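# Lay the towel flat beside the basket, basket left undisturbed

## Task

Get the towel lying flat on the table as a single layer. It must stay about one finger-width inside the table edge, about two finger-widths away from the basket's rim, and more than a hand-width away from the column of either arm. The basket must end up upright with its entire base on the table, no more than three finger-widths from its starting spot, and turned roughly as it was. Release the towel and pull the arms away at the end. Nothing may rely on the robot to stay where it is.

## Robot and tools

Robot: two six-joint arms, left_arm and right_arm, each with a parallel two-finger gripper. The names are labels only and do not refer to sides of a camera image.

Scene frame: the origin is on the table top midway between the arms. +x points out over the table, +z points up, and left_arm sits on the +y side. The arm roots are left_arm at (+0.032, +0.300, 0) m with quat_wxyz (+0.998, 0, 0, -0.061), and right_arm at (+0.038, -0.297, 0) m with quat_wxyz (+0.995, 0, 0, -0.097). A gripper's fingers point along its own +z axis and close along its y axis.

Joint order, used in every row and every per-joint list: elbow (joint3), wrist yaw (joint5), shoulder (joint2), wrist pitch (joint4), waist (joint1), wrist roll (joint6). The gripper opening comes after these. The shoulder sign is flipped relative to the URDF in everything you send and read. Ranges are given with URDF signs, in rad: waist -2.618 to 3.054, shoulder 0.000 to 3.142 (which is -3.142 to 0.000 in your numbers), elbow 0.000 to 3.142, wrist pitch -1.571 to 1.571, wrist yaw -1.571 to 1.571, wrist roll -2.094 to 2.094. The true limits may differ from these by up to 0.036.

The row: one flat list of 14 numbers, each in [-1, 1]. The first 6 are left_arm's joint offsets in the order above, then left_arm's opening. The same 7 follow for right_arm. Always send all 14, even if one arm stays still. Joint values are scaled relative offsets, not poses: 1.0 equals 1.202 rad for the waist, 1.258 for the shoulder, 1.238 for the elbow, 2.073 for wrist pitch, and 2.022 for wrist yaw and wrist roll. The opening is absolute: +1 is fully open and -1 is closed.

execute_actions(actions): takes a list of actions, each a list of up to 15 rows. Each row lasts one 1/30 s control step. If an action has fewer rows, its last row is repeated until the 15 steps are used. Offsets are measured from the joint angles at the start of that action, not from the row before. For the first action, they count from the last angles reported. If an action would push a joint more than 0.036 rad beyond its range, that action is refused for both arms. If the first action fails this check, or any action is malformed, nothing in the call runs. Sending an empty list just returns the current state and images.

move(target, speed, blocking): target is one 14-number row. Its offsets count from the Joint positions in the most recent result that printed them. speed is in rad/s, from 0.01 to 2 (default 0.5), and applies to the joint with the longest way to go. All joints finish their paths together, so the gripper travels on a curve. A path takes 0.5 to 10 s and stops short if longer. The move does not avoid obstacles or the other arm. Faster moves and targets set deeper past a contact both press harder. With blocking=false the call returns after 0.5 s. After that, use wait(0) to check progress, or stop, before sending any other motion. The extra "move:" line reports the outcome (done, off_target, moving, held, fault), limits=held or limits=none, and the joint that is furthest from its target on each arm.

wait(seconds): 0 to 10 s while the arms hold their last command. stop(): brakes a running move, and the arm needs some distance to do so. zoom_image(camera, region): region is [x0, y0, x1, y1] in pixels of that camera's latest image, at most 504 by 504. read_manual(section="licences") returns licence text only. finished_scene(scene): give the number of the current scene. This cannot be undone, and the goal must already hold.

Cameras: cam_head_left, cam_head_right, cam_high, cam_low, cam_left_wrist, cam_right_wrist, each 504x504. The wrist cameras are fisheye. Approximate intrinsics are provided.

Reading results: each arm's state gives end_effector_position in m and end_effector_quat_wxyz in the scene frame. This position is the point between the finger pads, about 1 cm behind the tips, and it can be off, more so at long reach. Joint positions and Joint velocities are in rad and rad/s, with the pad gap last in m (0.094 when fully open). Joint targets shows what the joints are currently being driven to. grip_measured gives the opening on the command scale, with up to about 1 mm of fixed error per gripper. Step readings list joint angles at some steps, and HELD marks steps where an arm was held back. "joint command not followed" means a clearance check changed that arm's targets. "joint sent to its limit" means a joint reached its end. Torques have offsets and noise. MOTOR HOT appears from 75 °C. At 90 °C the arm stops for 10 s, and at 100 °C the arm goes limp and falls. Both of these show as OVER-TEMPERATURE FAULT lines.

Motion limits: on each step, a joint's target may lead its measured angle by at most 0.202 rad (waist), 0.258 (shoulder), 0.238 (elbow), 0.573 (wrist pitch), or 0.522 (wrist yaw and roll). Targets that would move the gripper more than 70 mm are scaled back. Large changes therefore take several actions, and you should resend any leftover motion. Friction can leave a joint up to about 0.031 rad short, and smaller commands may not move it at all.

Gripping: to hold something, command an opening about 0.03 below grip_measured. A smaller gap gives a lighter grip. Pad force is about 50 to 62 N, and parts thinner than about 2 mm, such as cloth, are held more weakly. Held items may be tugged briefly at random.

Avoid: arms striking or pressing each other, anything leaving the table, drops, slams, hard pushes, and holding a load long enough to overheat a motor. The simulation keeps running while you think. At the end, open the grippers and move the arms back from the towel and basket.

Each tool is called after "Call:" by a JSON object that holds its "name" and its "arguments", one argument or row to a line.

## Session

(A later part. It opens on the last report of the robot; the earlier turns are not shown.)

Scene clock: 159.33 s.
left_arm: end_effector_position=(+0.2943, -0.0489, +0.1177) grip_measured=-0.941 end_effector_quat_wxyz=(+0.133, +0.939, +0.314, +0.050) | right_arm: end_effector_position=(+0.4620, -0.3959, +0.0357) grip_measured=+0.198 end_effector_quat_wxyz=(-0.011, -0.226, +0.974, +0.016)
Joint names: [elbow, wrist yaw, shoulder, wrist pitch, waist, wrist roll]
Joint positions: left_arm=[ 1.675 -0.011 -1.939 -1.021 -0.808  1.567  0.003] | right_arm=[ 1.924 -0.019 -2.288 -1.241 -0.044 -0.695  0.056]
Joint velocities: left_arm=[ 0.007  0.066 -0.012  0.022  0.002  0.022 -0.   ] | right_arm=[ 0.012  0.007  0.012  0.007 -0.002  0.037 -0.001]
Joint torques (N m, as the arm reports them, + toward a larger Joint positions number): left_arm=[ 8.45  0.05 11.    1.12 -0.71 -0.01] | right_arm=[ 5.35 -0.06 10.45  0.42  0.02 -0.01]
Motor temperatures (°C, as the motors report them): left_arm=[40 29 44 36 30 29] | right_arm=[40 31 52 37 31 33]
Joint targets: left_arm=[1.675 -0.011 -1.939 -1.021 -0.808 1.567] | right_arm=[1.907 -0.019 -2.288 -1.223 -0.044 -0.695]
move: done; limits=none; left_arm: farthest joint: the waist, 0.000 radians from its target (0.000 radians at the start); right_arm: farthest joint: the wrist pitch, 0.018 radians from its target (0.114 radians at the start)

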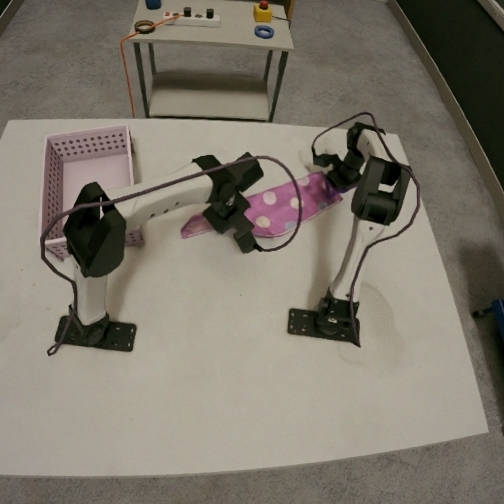

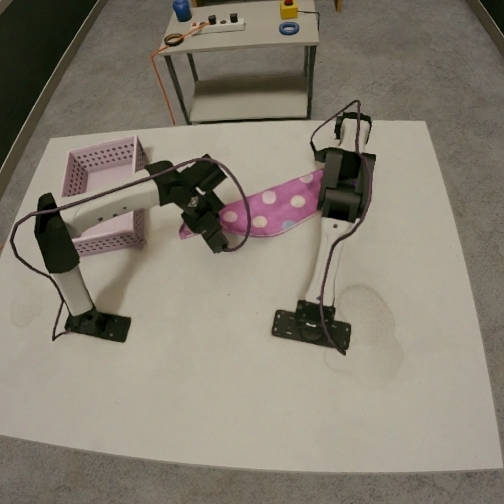

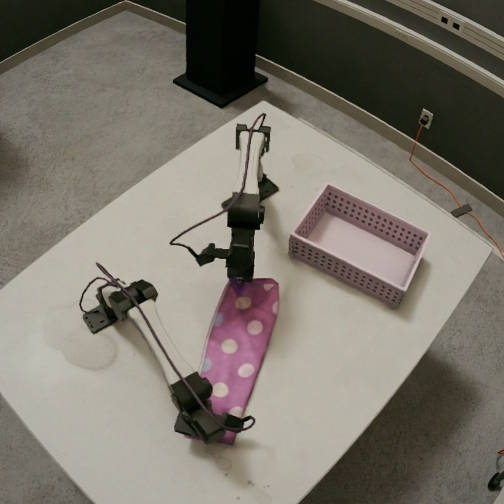

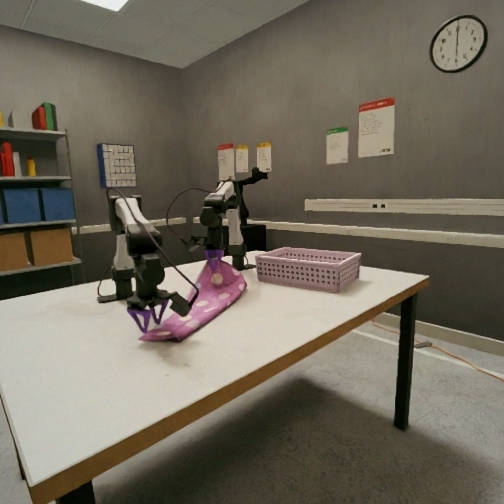

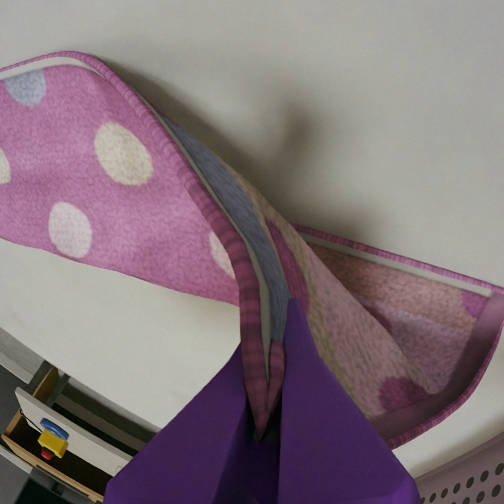

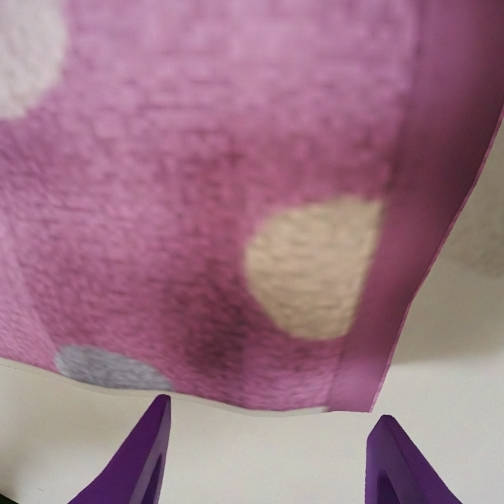

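Call:
{"name": "move", "arguments": {
  "target": [0,0,0,0,0,0,-1, -0.01,0,-0.06,0.015,0,0,0.3],
  "speed": 0.1
}}

Call:
{"name": "move", "arguments": {
  "target": [0,0,0,0,0,0,-1, 0.0,0,-0.03,0,0,0,-1],
  "speed": 0.1
}}

Scene clock: 165.67 s.
left_arm: end_effector_position=(+0.2943, -0.0489, +0.1177) grip_measured=-0.941 end_effector_quat_wxyz=(+0.133, +0.939, +0.314, +0.050) | right_arm: end_effector_position=(+0.4594, -0.3953, +0.0183) grip_measured=+0.298 end_effector_quat_wxyz=(-0.028, -0.226, +0.973, +0.025)
Joint names: [elbow, wrist yaw, shoulder, wrist pitch, waist, wrist roll]
Joint positions: left_arm=[ 1.675 -0.011 -1.939 -1.021 -0.808  1.567  0.003] | right_arm=[ 1.924 -0.019 -2.329 -1.237 -0.044 -0.695  0.061]
Joint velocities: left_arm=[-0.002 -0.037  0.002  0.022 -0.012  0.022  0.   ] | right_arm=[ 0.002  0.022 -0.007 -0.051  0.002  0.022 -0.   ]
Joint torques (N m, as the arm reports them, + toward a larger Joint positions number): left_arm=[ 8.45  0.06 11.    1.12 -0.7   0.  ] | right_arm=[ 5.56 -0.06  8.38  0.46  0.02 -0.01]
Motor temperatures (°C, as the motors report them): left_arm=[40 29 45 36 30 29] | right_arm=[40 31 53 36 31 33]
Joint targets: left_arm=[1.675 -0.011 -1.939 -1.021 -0.808 1.567] | right_arm=[1.911 -0.019 -2.363 -1.210 -0.044 -0.695]
move: off_target (right_arm); limits=none; left_arm: farthest joint: the waist, 0.000 radians from its target (0.000 radians at the start); right_arm: farthest joint: the shoulder, 0.034 radians from its target (0.076 radians at the start)

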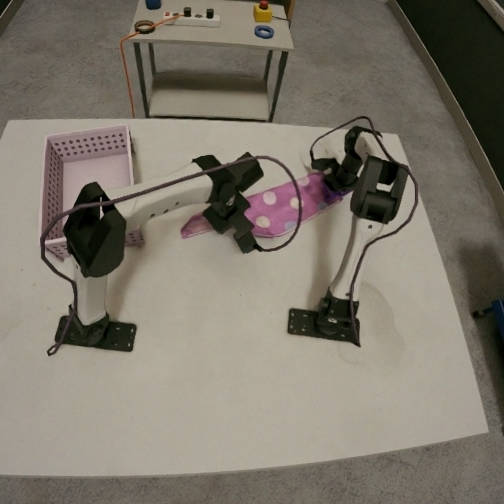

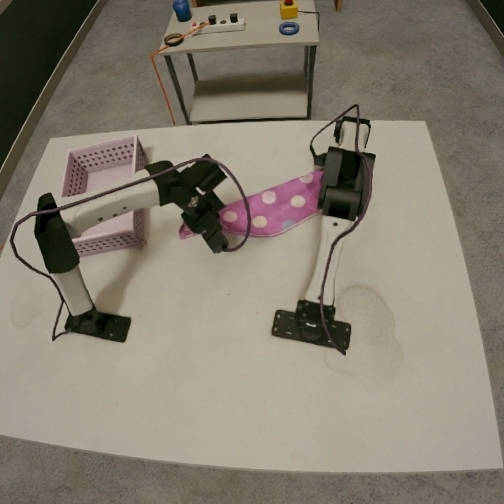

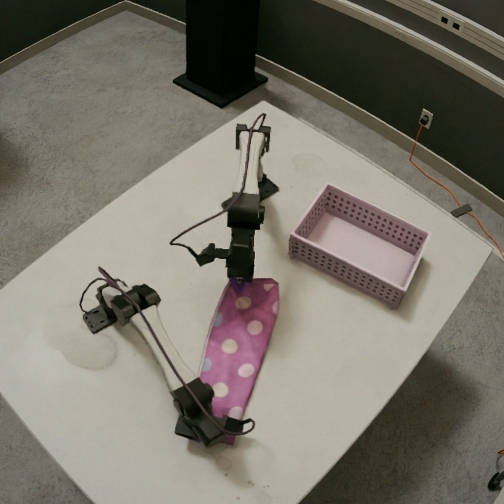

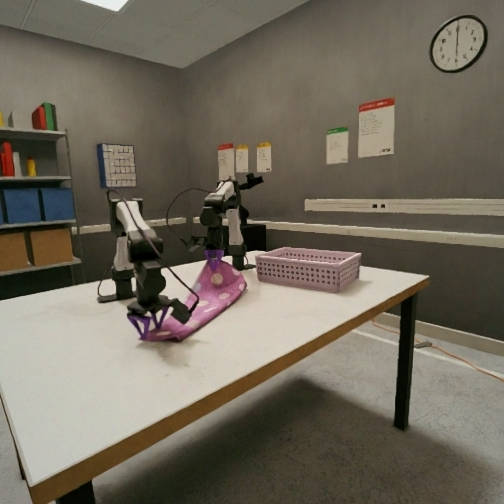

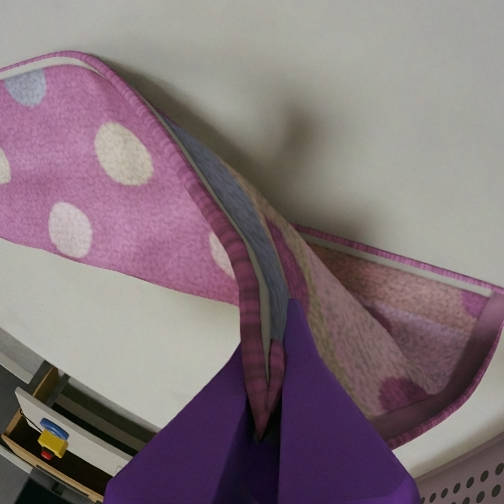

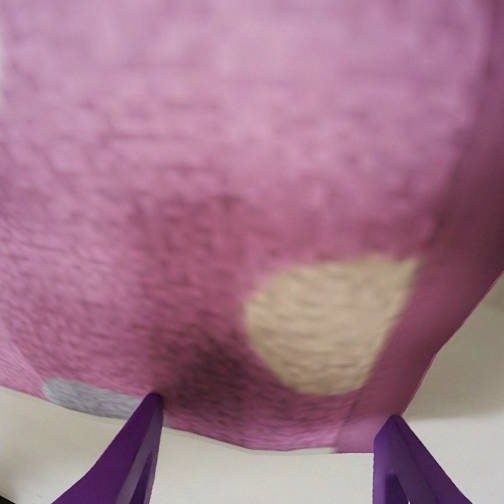

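Scene clock: 166.37 s.
left_arm: end_effector_position=(+0.2943, -0.0489, +0.1177) grip_measured=-0.941 end_effector_quat_wxyz=(+0.133, +0.939, +0.314, +0.050) | right_arm: end_effector_position=(+0.4594, -0.3954, +0.0183) grip_measured=-0.906 end_effector_quat_wxyz=(-0.028, -0.226, +0.973, +0.024)
Joint names: [elbow, wrist yaw, shoulder, wrist pitch, waist, wrist roll]
Joint positions: left_arm=[ 1.675 -0.011 -1.939 -1.021 -0.808  1.567  0.003] | right_arm=[ 1.924 -0.018 -2.329 -1.237 -0.044 -0.695  0.004]
Joint velocities: left_arm=[ 0.012 -0.007 -0.012 -0.037 -0.022 -0.007  0.001] | right_arm=[ 0.007 -0.007  0.002  0.022  0.012 -0.051  0.001]
Joint torques (N m, as the arm reports them, + toward a larger Joint positions number): left_arm=[ 8.44  0.05 10.98  1.12 -0.71 -0.01] | right_arm=[ 6.51 -0.06  8.11  0.15  0.03 -0.01]
Motor temperatures (°C, as the motors report them): left_arm=[40 29 45 36 30 29] | right_arm=[40 31 53 36 31 33]
Joint targets: left_arm=[1.675 -0.011 -1.939 -1.021 -0.808 1.567] | right_arm=[1.924 -0.019 -2.367 -1.237 -0.044 -0.695]
move: off_target (right_arm); limits=none; left_arm: farthest joint: the waist, 0.000 radians from its target (0.000 radians at the start); right_arm: farthest joint: the shoulder, 0.037 radians from its target (0.037 radians at the start)

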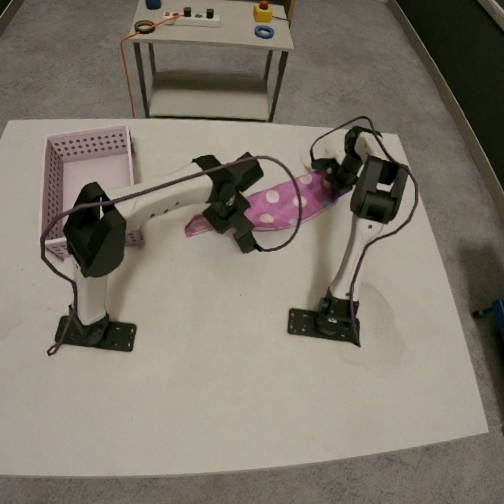

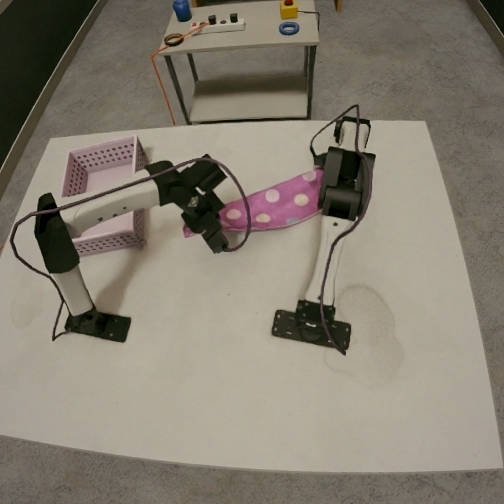

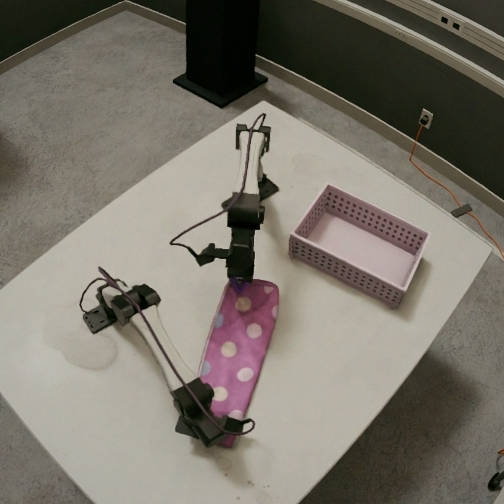

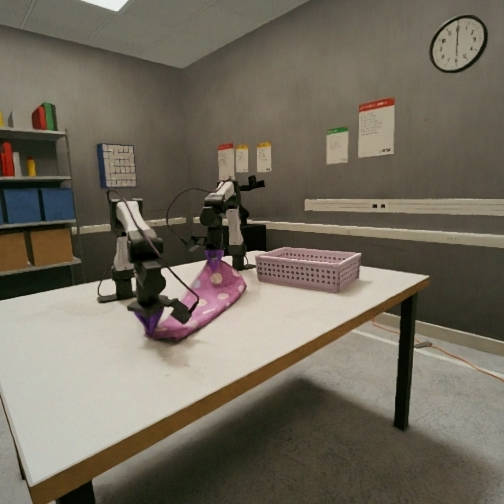

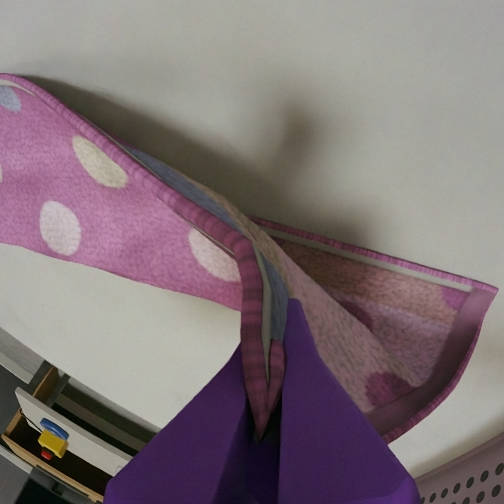

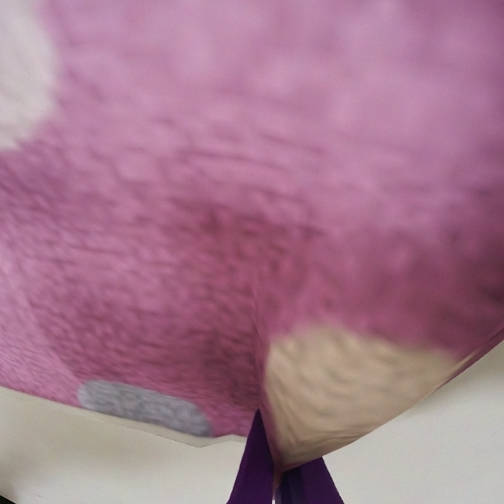

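Call:
{"name": "move", "arguments": {
  "target": [0.385,0,0.013,-0.048,0.226,0.1,-1, 0.285,0,0.29,-0.03,0.032,0.14,-1],
  "speed": 0.2
}}

Scene clock: 174.60 s.
left_arm: end_effector_position=(+0.4205, -0.0043, +0.2768) grip_measured=-0.941 end_effector_quat_wxyz=(+0.279, +0.885, +0.330, +0.176) | right_arm: end_effector_position=(+0.5030, -0.3920, +0.2724) grip_measured=-0.906 end_effector_quat_wxyz=(+0.265, -0.103, +0.956, -0.077)
Joint names: [elbow, wrist yaw, shoulder, wrist pitch, waist, wrist roll]
Joint positions: left_arm=[ 2.135 -0.011 -1.93  -1.104 -0.545  1.764  0.003] | right_arm=[ 2.258 -0.018 -1.98  -1.29  -0.016 -0.419  0.004]
Joint velocities: left_arm=[ 0.002 -0.022  0.017 -0.022  0.017  0.051 -0.001] | right_arm=[ 0.002  0.051  0.012  0.007 -0.002 -0.007  0.001]
Joint torques (N m, as the arm reports them, + toward a larger Joint positions number): left_arm=[ 9.7   0.04 11.55  1.74  0.    0.03] | right_arm=[ 8.21 -0.04  9.48  1.39  0.69  0.11]
Motor temperatures (°C, as the motors report them): left_arm=[41 29 46 37 30 29] | right_arm=[40 31 54 36 31 33]
Joint targets: left_arm=[2.152 -0.011 -1.923 -1.120 -0.536 1.769] | right_arm=[2.277 -0.018 -1.964 -1.300 -0.006 -0.412]
move: done; limits=none; left_arm: farthest joint: the wrist pitch, 0.017 radians from its target (0.100 radians at the start); right_arm: farthest joint: the elbow, 0.019 radians from its target (0.353 radians at the start)

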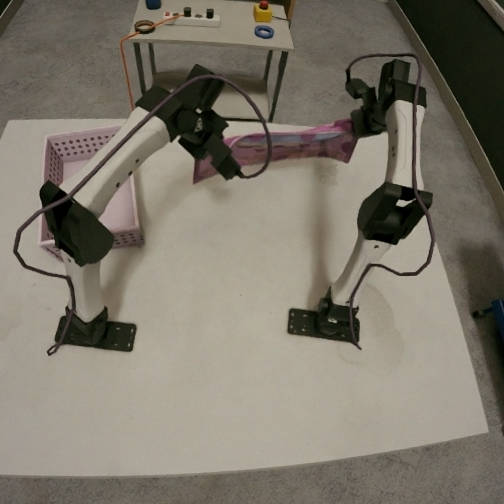

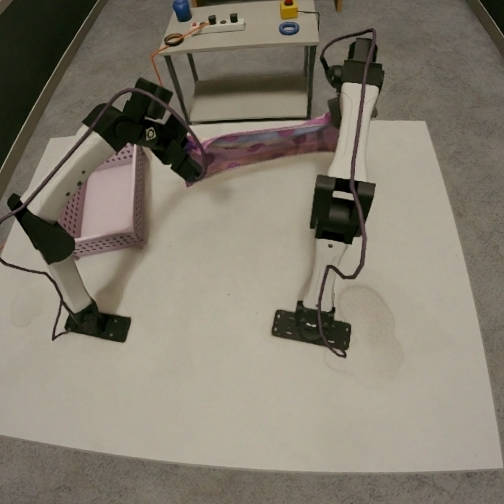

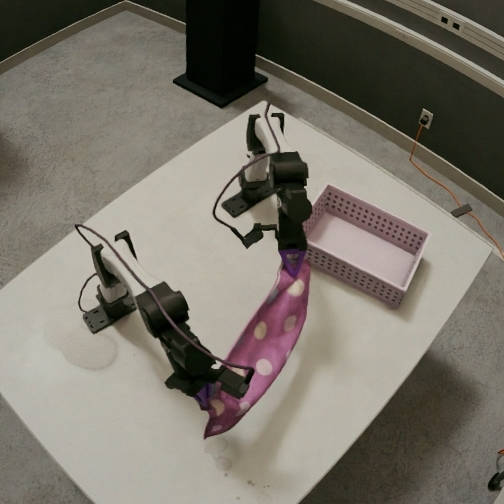

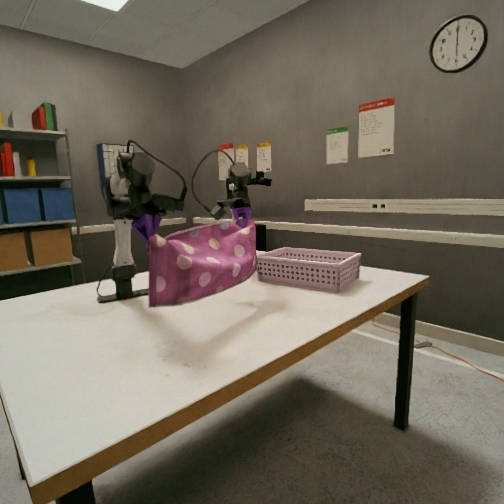

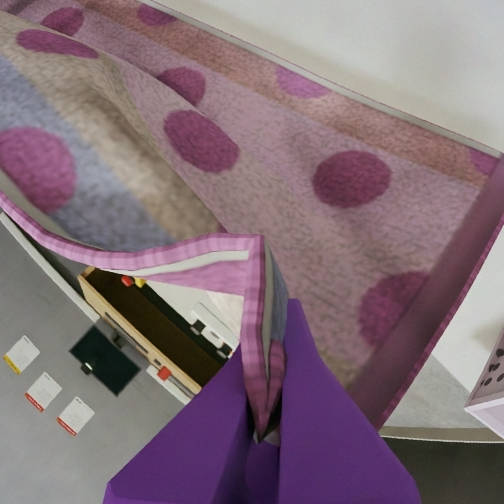

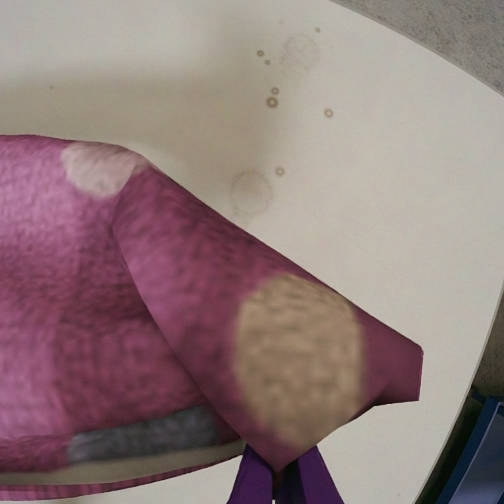

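Call:
{"name": "move", "arguments": {
  "target": [-0.155,0,-0.045,0.066,0.03,0.07,-1, -0.28,0,0.027,0.125,-0.03,0,-1],
  "speed": 0.25
}}

Call:
{"name": "move", "arguments": {
  "target": [-0.22,0,0.115,-0.082,-0.16,0,-1, -0.28,0,0.165,-0.1,-0.075,-0.04,-1],
  "speed": 0.25
}}

Scene clock: 188.97 s.
left_arm: end_effector_position=(+0.4378, -0.0042, +0.2121) grip_measured=-0.941 end_effector_quat_wxyz=(+0.236, +0.913, +0.281, +0.178) | right_arm: end_effector_position=(+0.5072, -0.4024, +0.1873) grip_measured=-0.906 end_effector_quat_wxyz=(+0.224, -0.094, +0.968, -0.064)
Joint names: [elbow, wrist yaw, shoulder, wrist pitch, waist, wrist roll]
Joint positions: left_arm=[ 1.966 -0.011 -1.972 -0.965 -0.524  1.901  0.003] | right_arm=[ 1.925 -0.022 -1.968 -1.058 -0.036 -0.419  0.004]
Joint velocities: left_arm=[-0.007 -0.037 -0.007 -0.007  0.012  0.037  0.001] | right_arm=[ 0.007 -0.037  0.002 -0.007  0.007 -0.037  0.   ]
Joint torques (N m, as the arm reports them, + toward a larger Joint positions number): left_arm=[ 7.02  0.04 10.45  1.75  0.37  0.03] | right_arm=[ 6.44  0.   10.29  1.66 -1.03  0.01]
Motor temperatures (°C, as the motors report them): left_arm=[41 29 47 38 30 29] | right_arm=[41 31 54 38 31 33]
Joint targets: left_arm=[1.943 -0.011 -1.987 -0.967 -0.509 1.906] | right_arm=[1.911 -0.018 -1.946 -1.031 -0.052 -0.419]
move: off_target (left_arm, right_arm); limits=none; left_arm: farthest joint: the elbow, 0.023 radians from its target (0.192 radians at the start); right_arm: farthest joint: the wrist pitch, 0.027 radians from its target (0.259 radians at the start)

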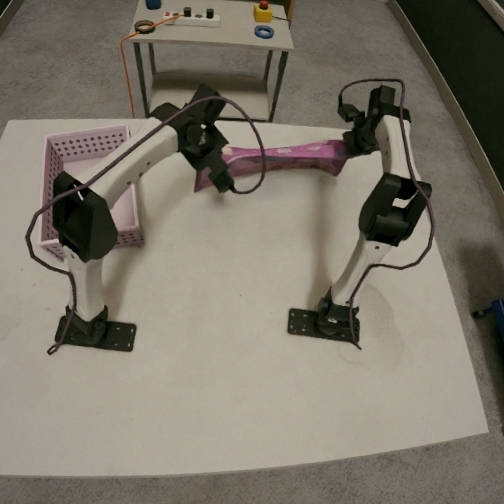

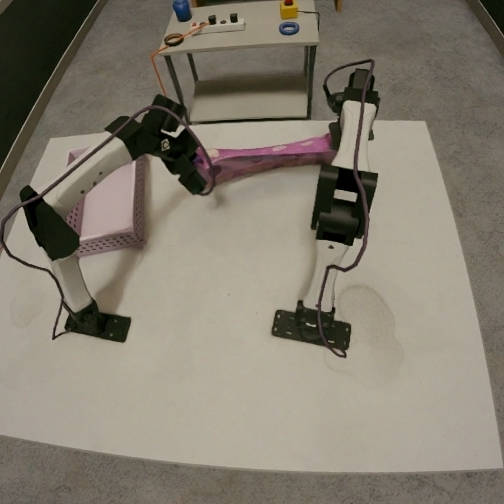

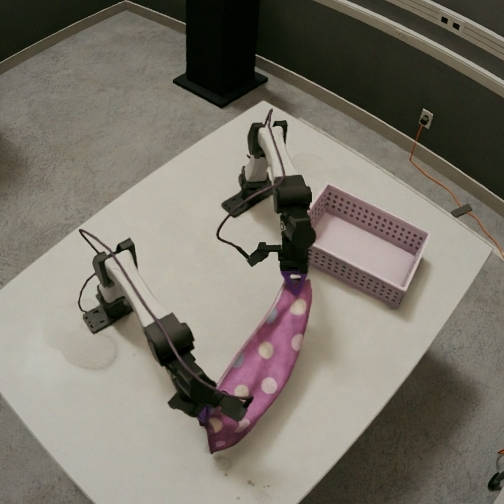

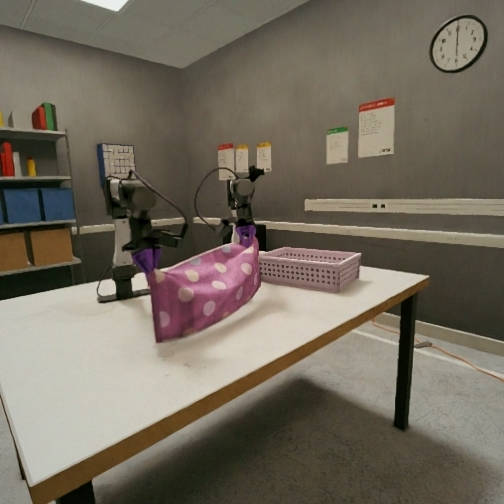

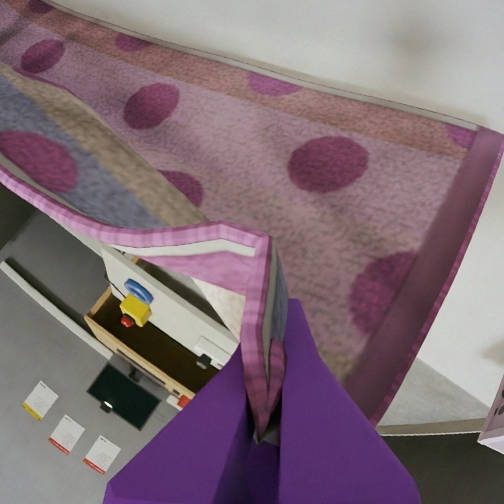

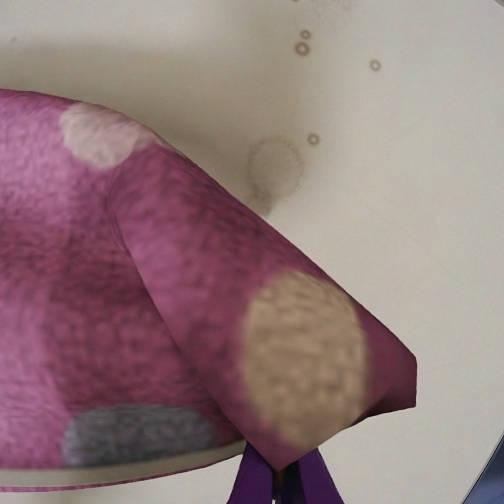

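Scene clock: 190.80 s.
left_arm: end_effector_position=(+0.3170, -0.0100, +0.1662) grip_measured=-0.941 end_effector_quat_wxyz=(+0.140, +0.965, +0.201, +0.090) | right_arm: end_effector_position=(+0.3823, -0.4018, +0.1410) grip_measured=-0.906 end_effector_quat_wxyz=(+0.065, -0.093, +0.993, -0.015)
Joint names: [elbow, wrist yaw, shoulder, wrist pitch, waist, wrist roll]
Joint positions: left_arm=[ 1.719 -0.011 -1.839 -1.116 -0.709  1.901  0.003] | right_arm=[ 1.596 -0.023 -1.784 -1.252 -0.115 -0.493  0.004]
Joint velocities: left_arm=[ 0.007  0.007  0.007 -0.007  0.002 -0.022 -0.   ] | right_arm=[ 0.007 -0.007 -0.007 -0.007 -0.017 -0.11  -0.001]
Joint torques (N m, as the arm reports them, + toward a larger Joint positions number): left_arm=[ 6.52  0.04 10.97  0.99 -1.22 -0.01] | right_arm=[ 5.68 -0.03  8.55  0.45 -0.79 -0.05]
Motor temperatures (°C, as the motors report them): left_arm=[41 29 48 38 31 29] | right_arm=[41 31 55 38 31 33]
Joint targets: left_arm=[1.694 -0.011 -1.828 -1.135 -0.716 1.901] | right_arm=[1.579 -0.022 -1.761 -1.266 -0.126 -0.500]
move: off_target (left_arm, right_arm); limits=none; left_arm: farthest joint: the elbow, 0.025 radians from its target (0.273 radians at the start); right_arm: farthest joint: the shoulder, 0.023 radians from its target (0.207 radians at the start)

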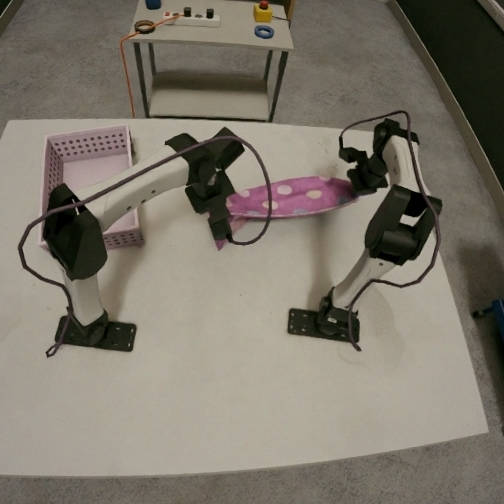

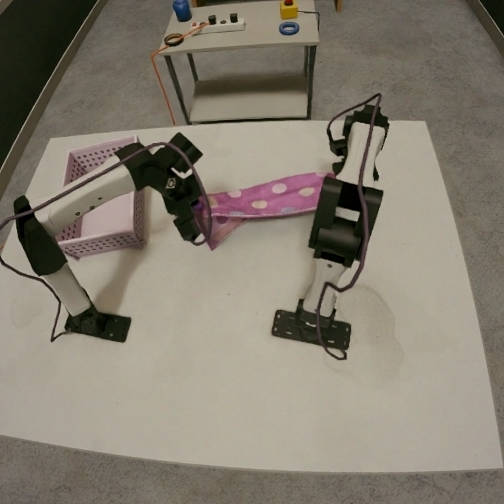

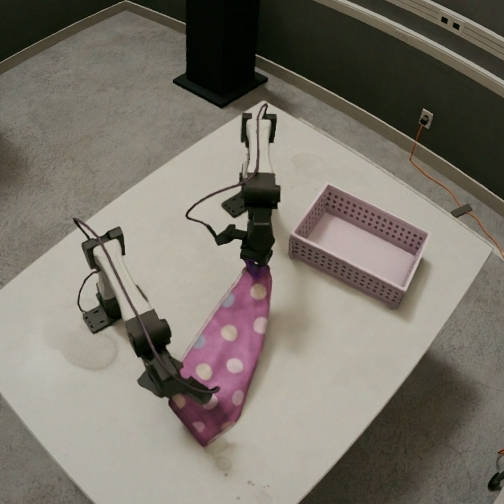

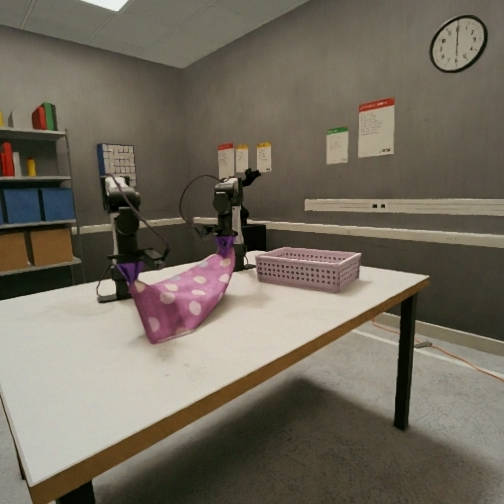

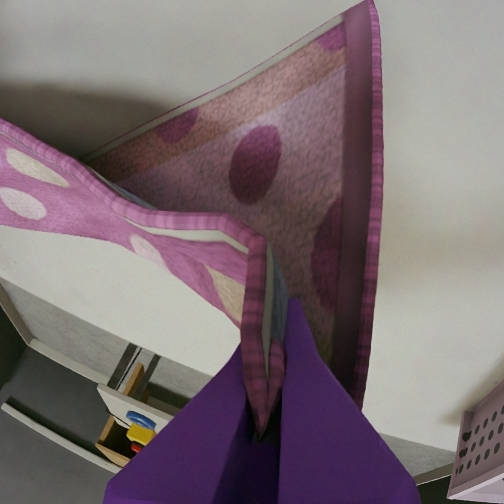

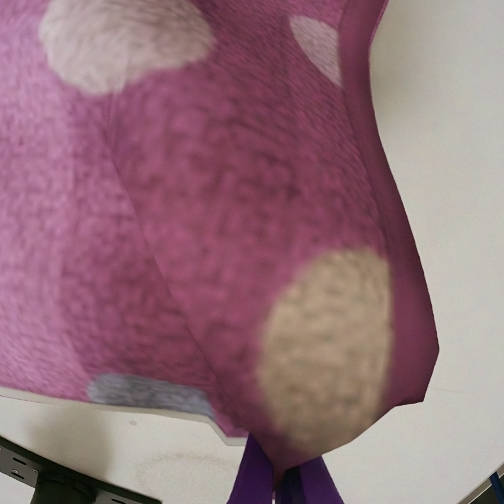

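Call:
{"name": "move", "arguments": {
  "target": [0.08,0,0.03,0,0,-0.15,-1, 0.15,0,0.04,-0.03,0,0,-1],
  "speed": 0.3
}}

Call:
{"name": "move", "arguments": {
  "target": [0.14,0,-0.17,0.075,0.16,0,-1, 0.15,0,-0.18,0.125,0.065,0.04,-1],
  "speed": 0.3
}}

Scene clock: 199.50 s.
left_arm: end_effector_position=(+0.3259, -0.0197, +0.2063) grip_measured=-0.941 end_effector_quat_wxyz=(+0.203, +0.915, +0.338, +0.089) | right_arm: end_effector_position=(+0.4012, -0.4078, +0.1987) grip_measured=-0.906 end_effector_quat_wxyz=(+0.132, -0.094, +0.986, -0.043)
Joint names: [elbow, wrist yaw, shoulder, wrist pitch, waist, wrist roll]
Joint positions: left_arm=[ 1.802 -0.011 -1.81  -1.116 -0.709  1.606  0.003] | right_arm=[ 1.761 -0.023 -1.753 -1.302 -0.115 -0.494  0.004]
Joint velocities: left_arm=[-0.002 -0.022  0.027  0.022 -0.012 -0.037  0.   ] | right_arm=[ 0.007  0.007 -0.007 -0.037 -0.002 -0.051  0.   ]
Joint torques (N m, as the arm reports them, + toward a larger Joint positions number): left_arm=[ 9.87  0.05 10.53  1.48 -0.71 -0.09] | right_arm=[ 8.59 -0.04  8.07  0.81  0.03  0.02]
Motor temperatures (°C, as the motors report them): left_arm=[41 29 48 37 31 29] | right_arm=[41 31 54 37 31 33]
Joint targets: left_arm=[1.818 -0.011 -1.801 -1.116 -0.709 1.598] | right_arm=[1.781 -0.023 -1.733 -1.314 -0.115 -0.494]
move: off_target (right_arm); limits=none; left_arm: farthest joint: the elbow, 0.017 radians from its target (0.099 radians at the start); right_arm: farthest joint: the elbow, 0.021 radians from its target (0.186 radians at the start)

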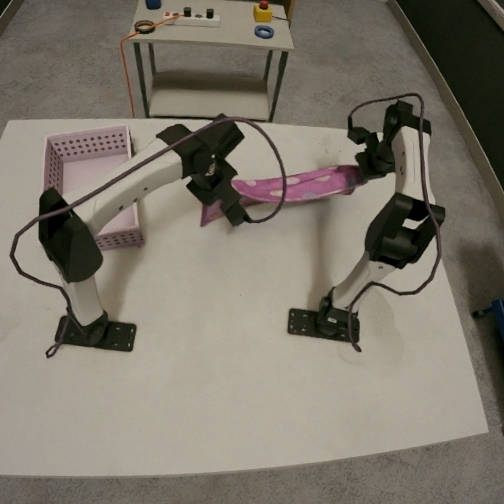

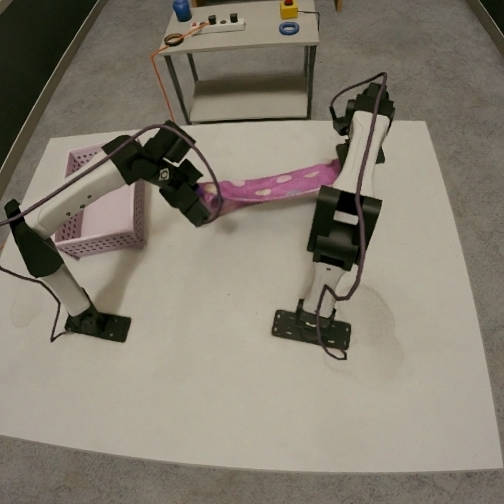

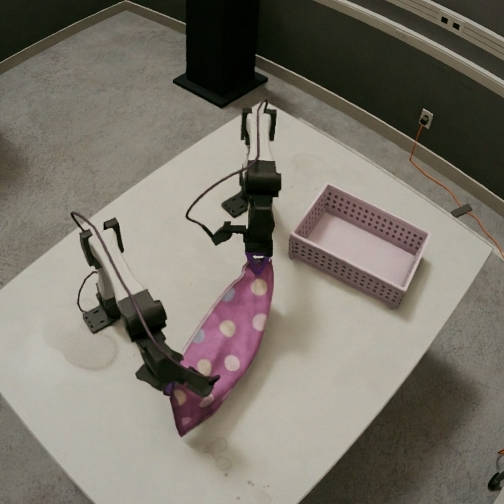

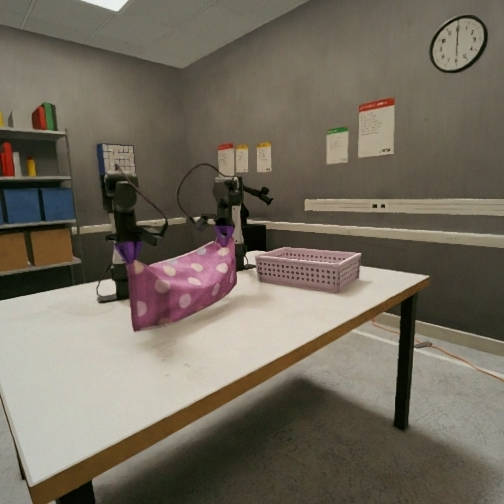

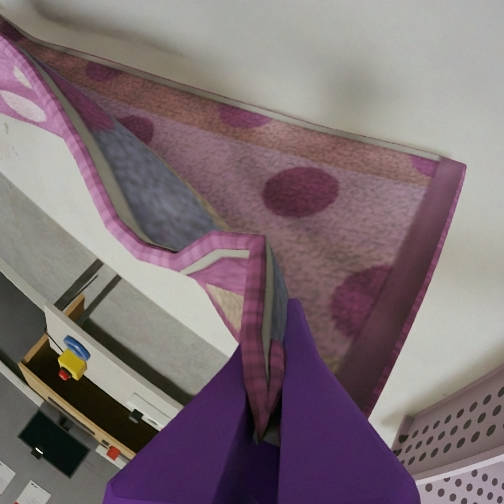

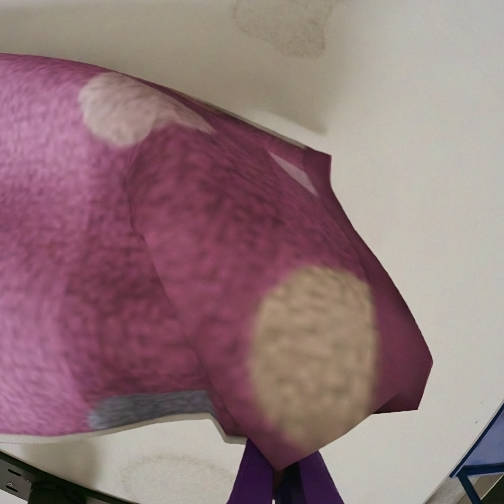

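Scene clock: 200.93 s.
left_arm: end_effector_position=(+0.4399, -0.0058, +0.1907) grip_measured=-0.941 end_effector_quat_wxyz=(+0.241, +0.867, +0.415, +0.132) | right_arm: end_effector_position=(+0.5034, -0.4038, +0.1841) grip_measured=-0.906 end_effector_quat_wxyz=(+0.216, -0.093, +0.970, -0.061)
Joint names: [elbow, wrist yaw, shoulder, wrist pitch, waist, wrist roll]
Joint positions: left_arm=[ 1.955 -0.011 -2.009 -0.96  -0.524  1.606  0.003] | right_arm=[ 1.921 -0.026 -1.969 -1.07  -0.042 -0.421  0.004]
Joint velocities: left_arm=[-0.007 -0.007 -0.002  0.007  0.002 -0.022 -0.001] | right_arm=[ 0.007 -0.022  0.012  0.037  0.007 -0.051  0.   ]
Joint torques (N m, as the arm reports them, + toward a larger Joint positions number): left_arm=[10.39  0.04 10.82  1.71 -0.23 -0.03] | right_arm=[ 9.35 -0.01  8.17  1.61  0.42  0.09]
Motor temperatures (°C, as the motors report them): left_arm=[41 29 48 37 31 29] | right_arm=[41 31 54 37 31 33]
Joint targets: left_arm=[1.975 -0.011 -2.023 -0.960 -0.517 1.606] | right_arm=[1.946 -0.023 -1.979 -1.043 -0.037 -0.413]
move: off_target (right_arm); limits=none; left_arm: farthest joint: the elbow, 0.020 radians from its target (0.174 radians at the start); right_arm: farthest joint: the wrist pitch, 0.028 radians from its target (0.259 radians at the start)

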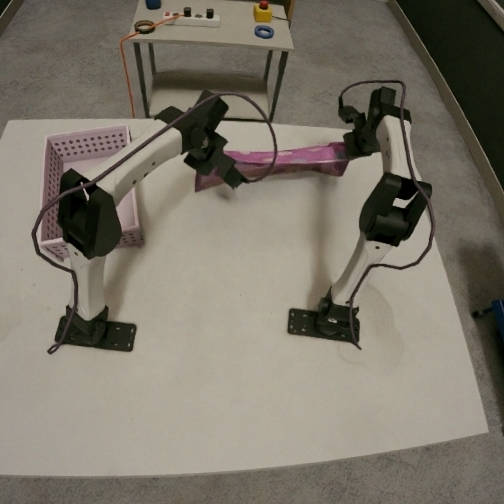

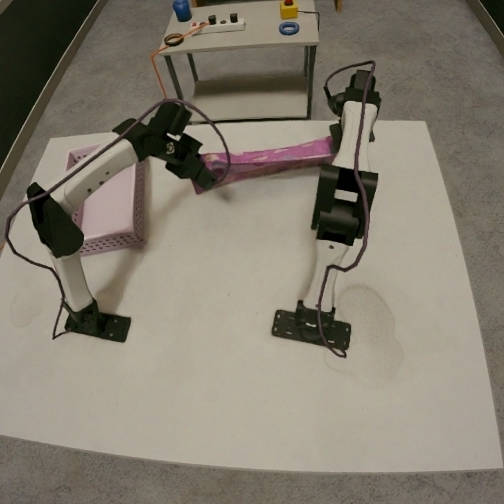

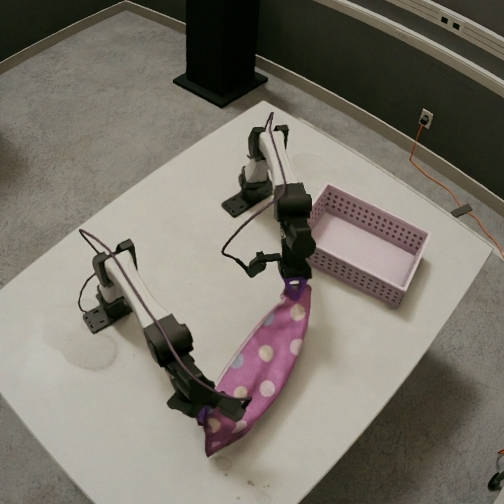

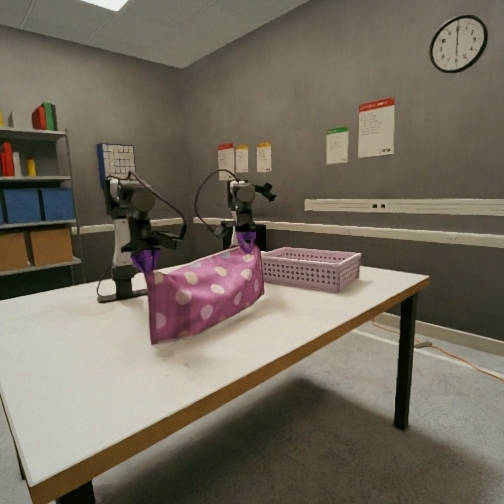

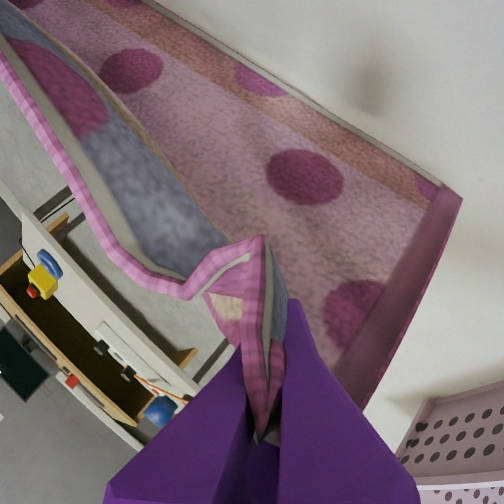

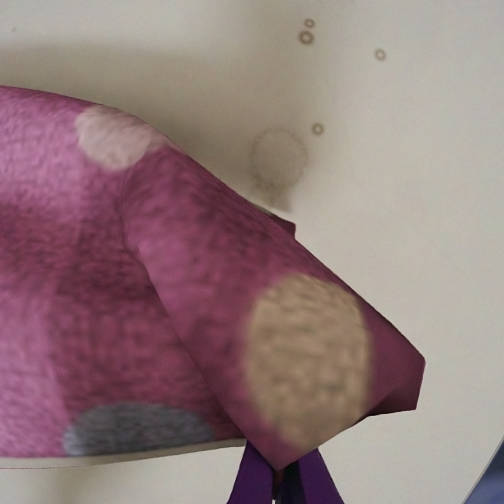

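Now a quick retreat with the left lower.

Call:
{"name": "move", "arguments": {
  "target": [-0.29,0,0.115,-0.07,-0.155,0,-1, -0.29,0,0.175,-0.085,-0.075,-0.04,-1],
  "speed": 1.2
}}

Scene clock: 205.23 s.
left_arm: end_effector_position=(+0.3064, -0.0030, +0.1229) grip_measured=-0.941 end_effector_quat_wxyz=(+0.109, +0.933, +0.340, +0.048) | right_arm: end_effector_position=(+0.3802, -0.4030, +0.1411) grip_measured=-0.906 end_effector_quat_wxyz=(+0.070, -0.091, +0.993, -0.014)
Joint names: [elbow, wrist yaw, shoulder, wrist pitch, waist, wrist roll]
Joint positions: left_arm=[ 1.618 -0.008 -1.873 -1.077 -0.715  1.606  0.003] | right_arm=[ 1.577 -0.029 -1.769 -1.239 -0.123 -0.496  0.004]
Joint velocities: left_arm=[-0.007  0.007  0.017 -0.007 -0.007 -0.007 -0.   ] | right_arm=[-0.007 -0.037 -0.012 -0.022  0.002  0.007 -0.   ]
Joint torques (N m, as the arm reports them, + toward a larger Joint positions number): left_arm=[ 6.7   0.02 10.92  0.71 -0.42  0.  ] | right_arm=[ 5.79 -0.02  8.27  0.56 -0.63 -0.05]
Motor temperatures (°C, as the motors report them): left_arm=[41 29 48 37 31 29] | right_arm=[42 31 54 38 31 33]
Joint targets: left_arm=[1.596 -0.011 -1.864 -1.105 -0.710 1.606] | right_arm=[1.562 -0.026 -1.748 -1.247 -0.132 -0.501]
move: off_target (left_arm); limits=none; left_arm: farthest joint: the wrist pitch, 0.028 radians from its target (0.145 radians at the start); right_arm: farthest joint: the shoulder, 0.020 radians from its target (0.220 radians at the start)

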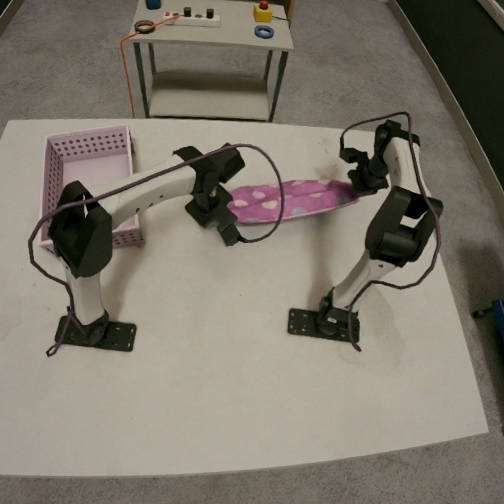

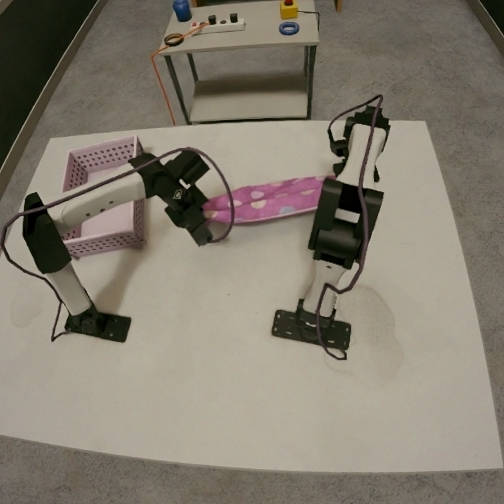

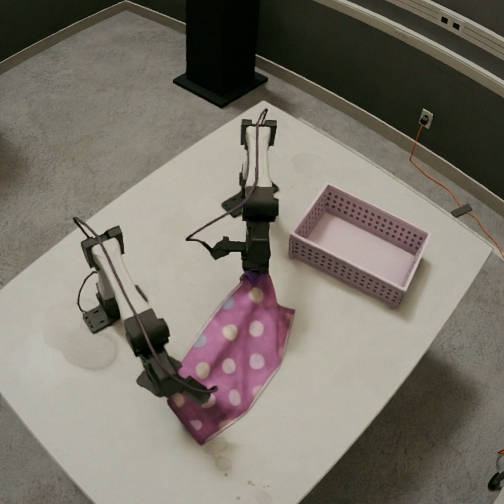

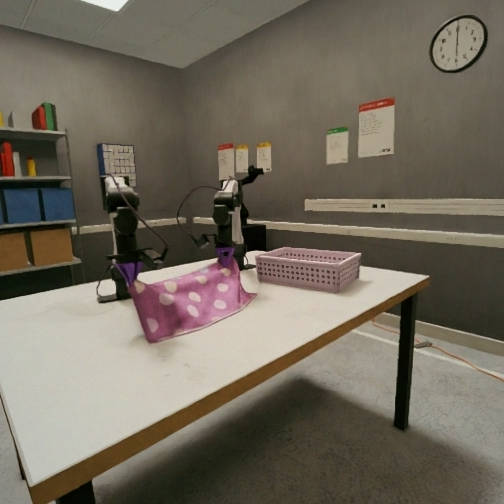

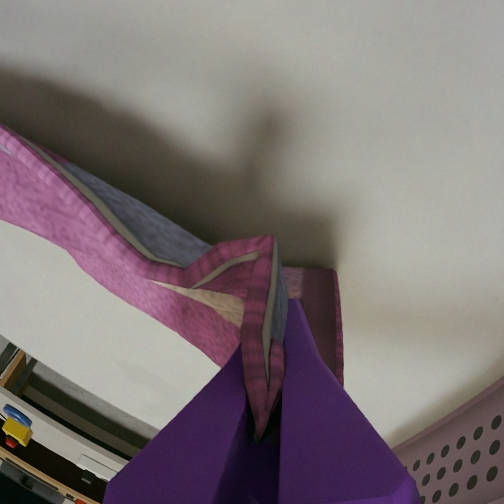

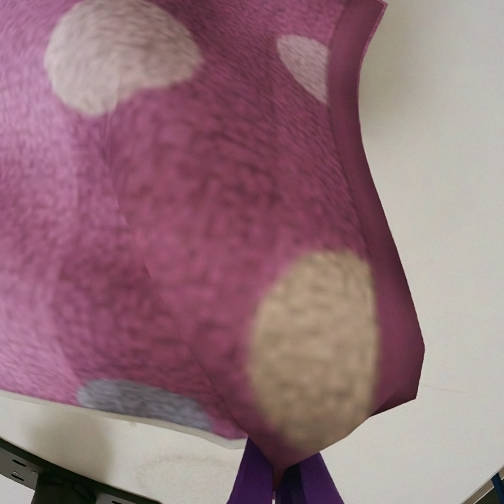

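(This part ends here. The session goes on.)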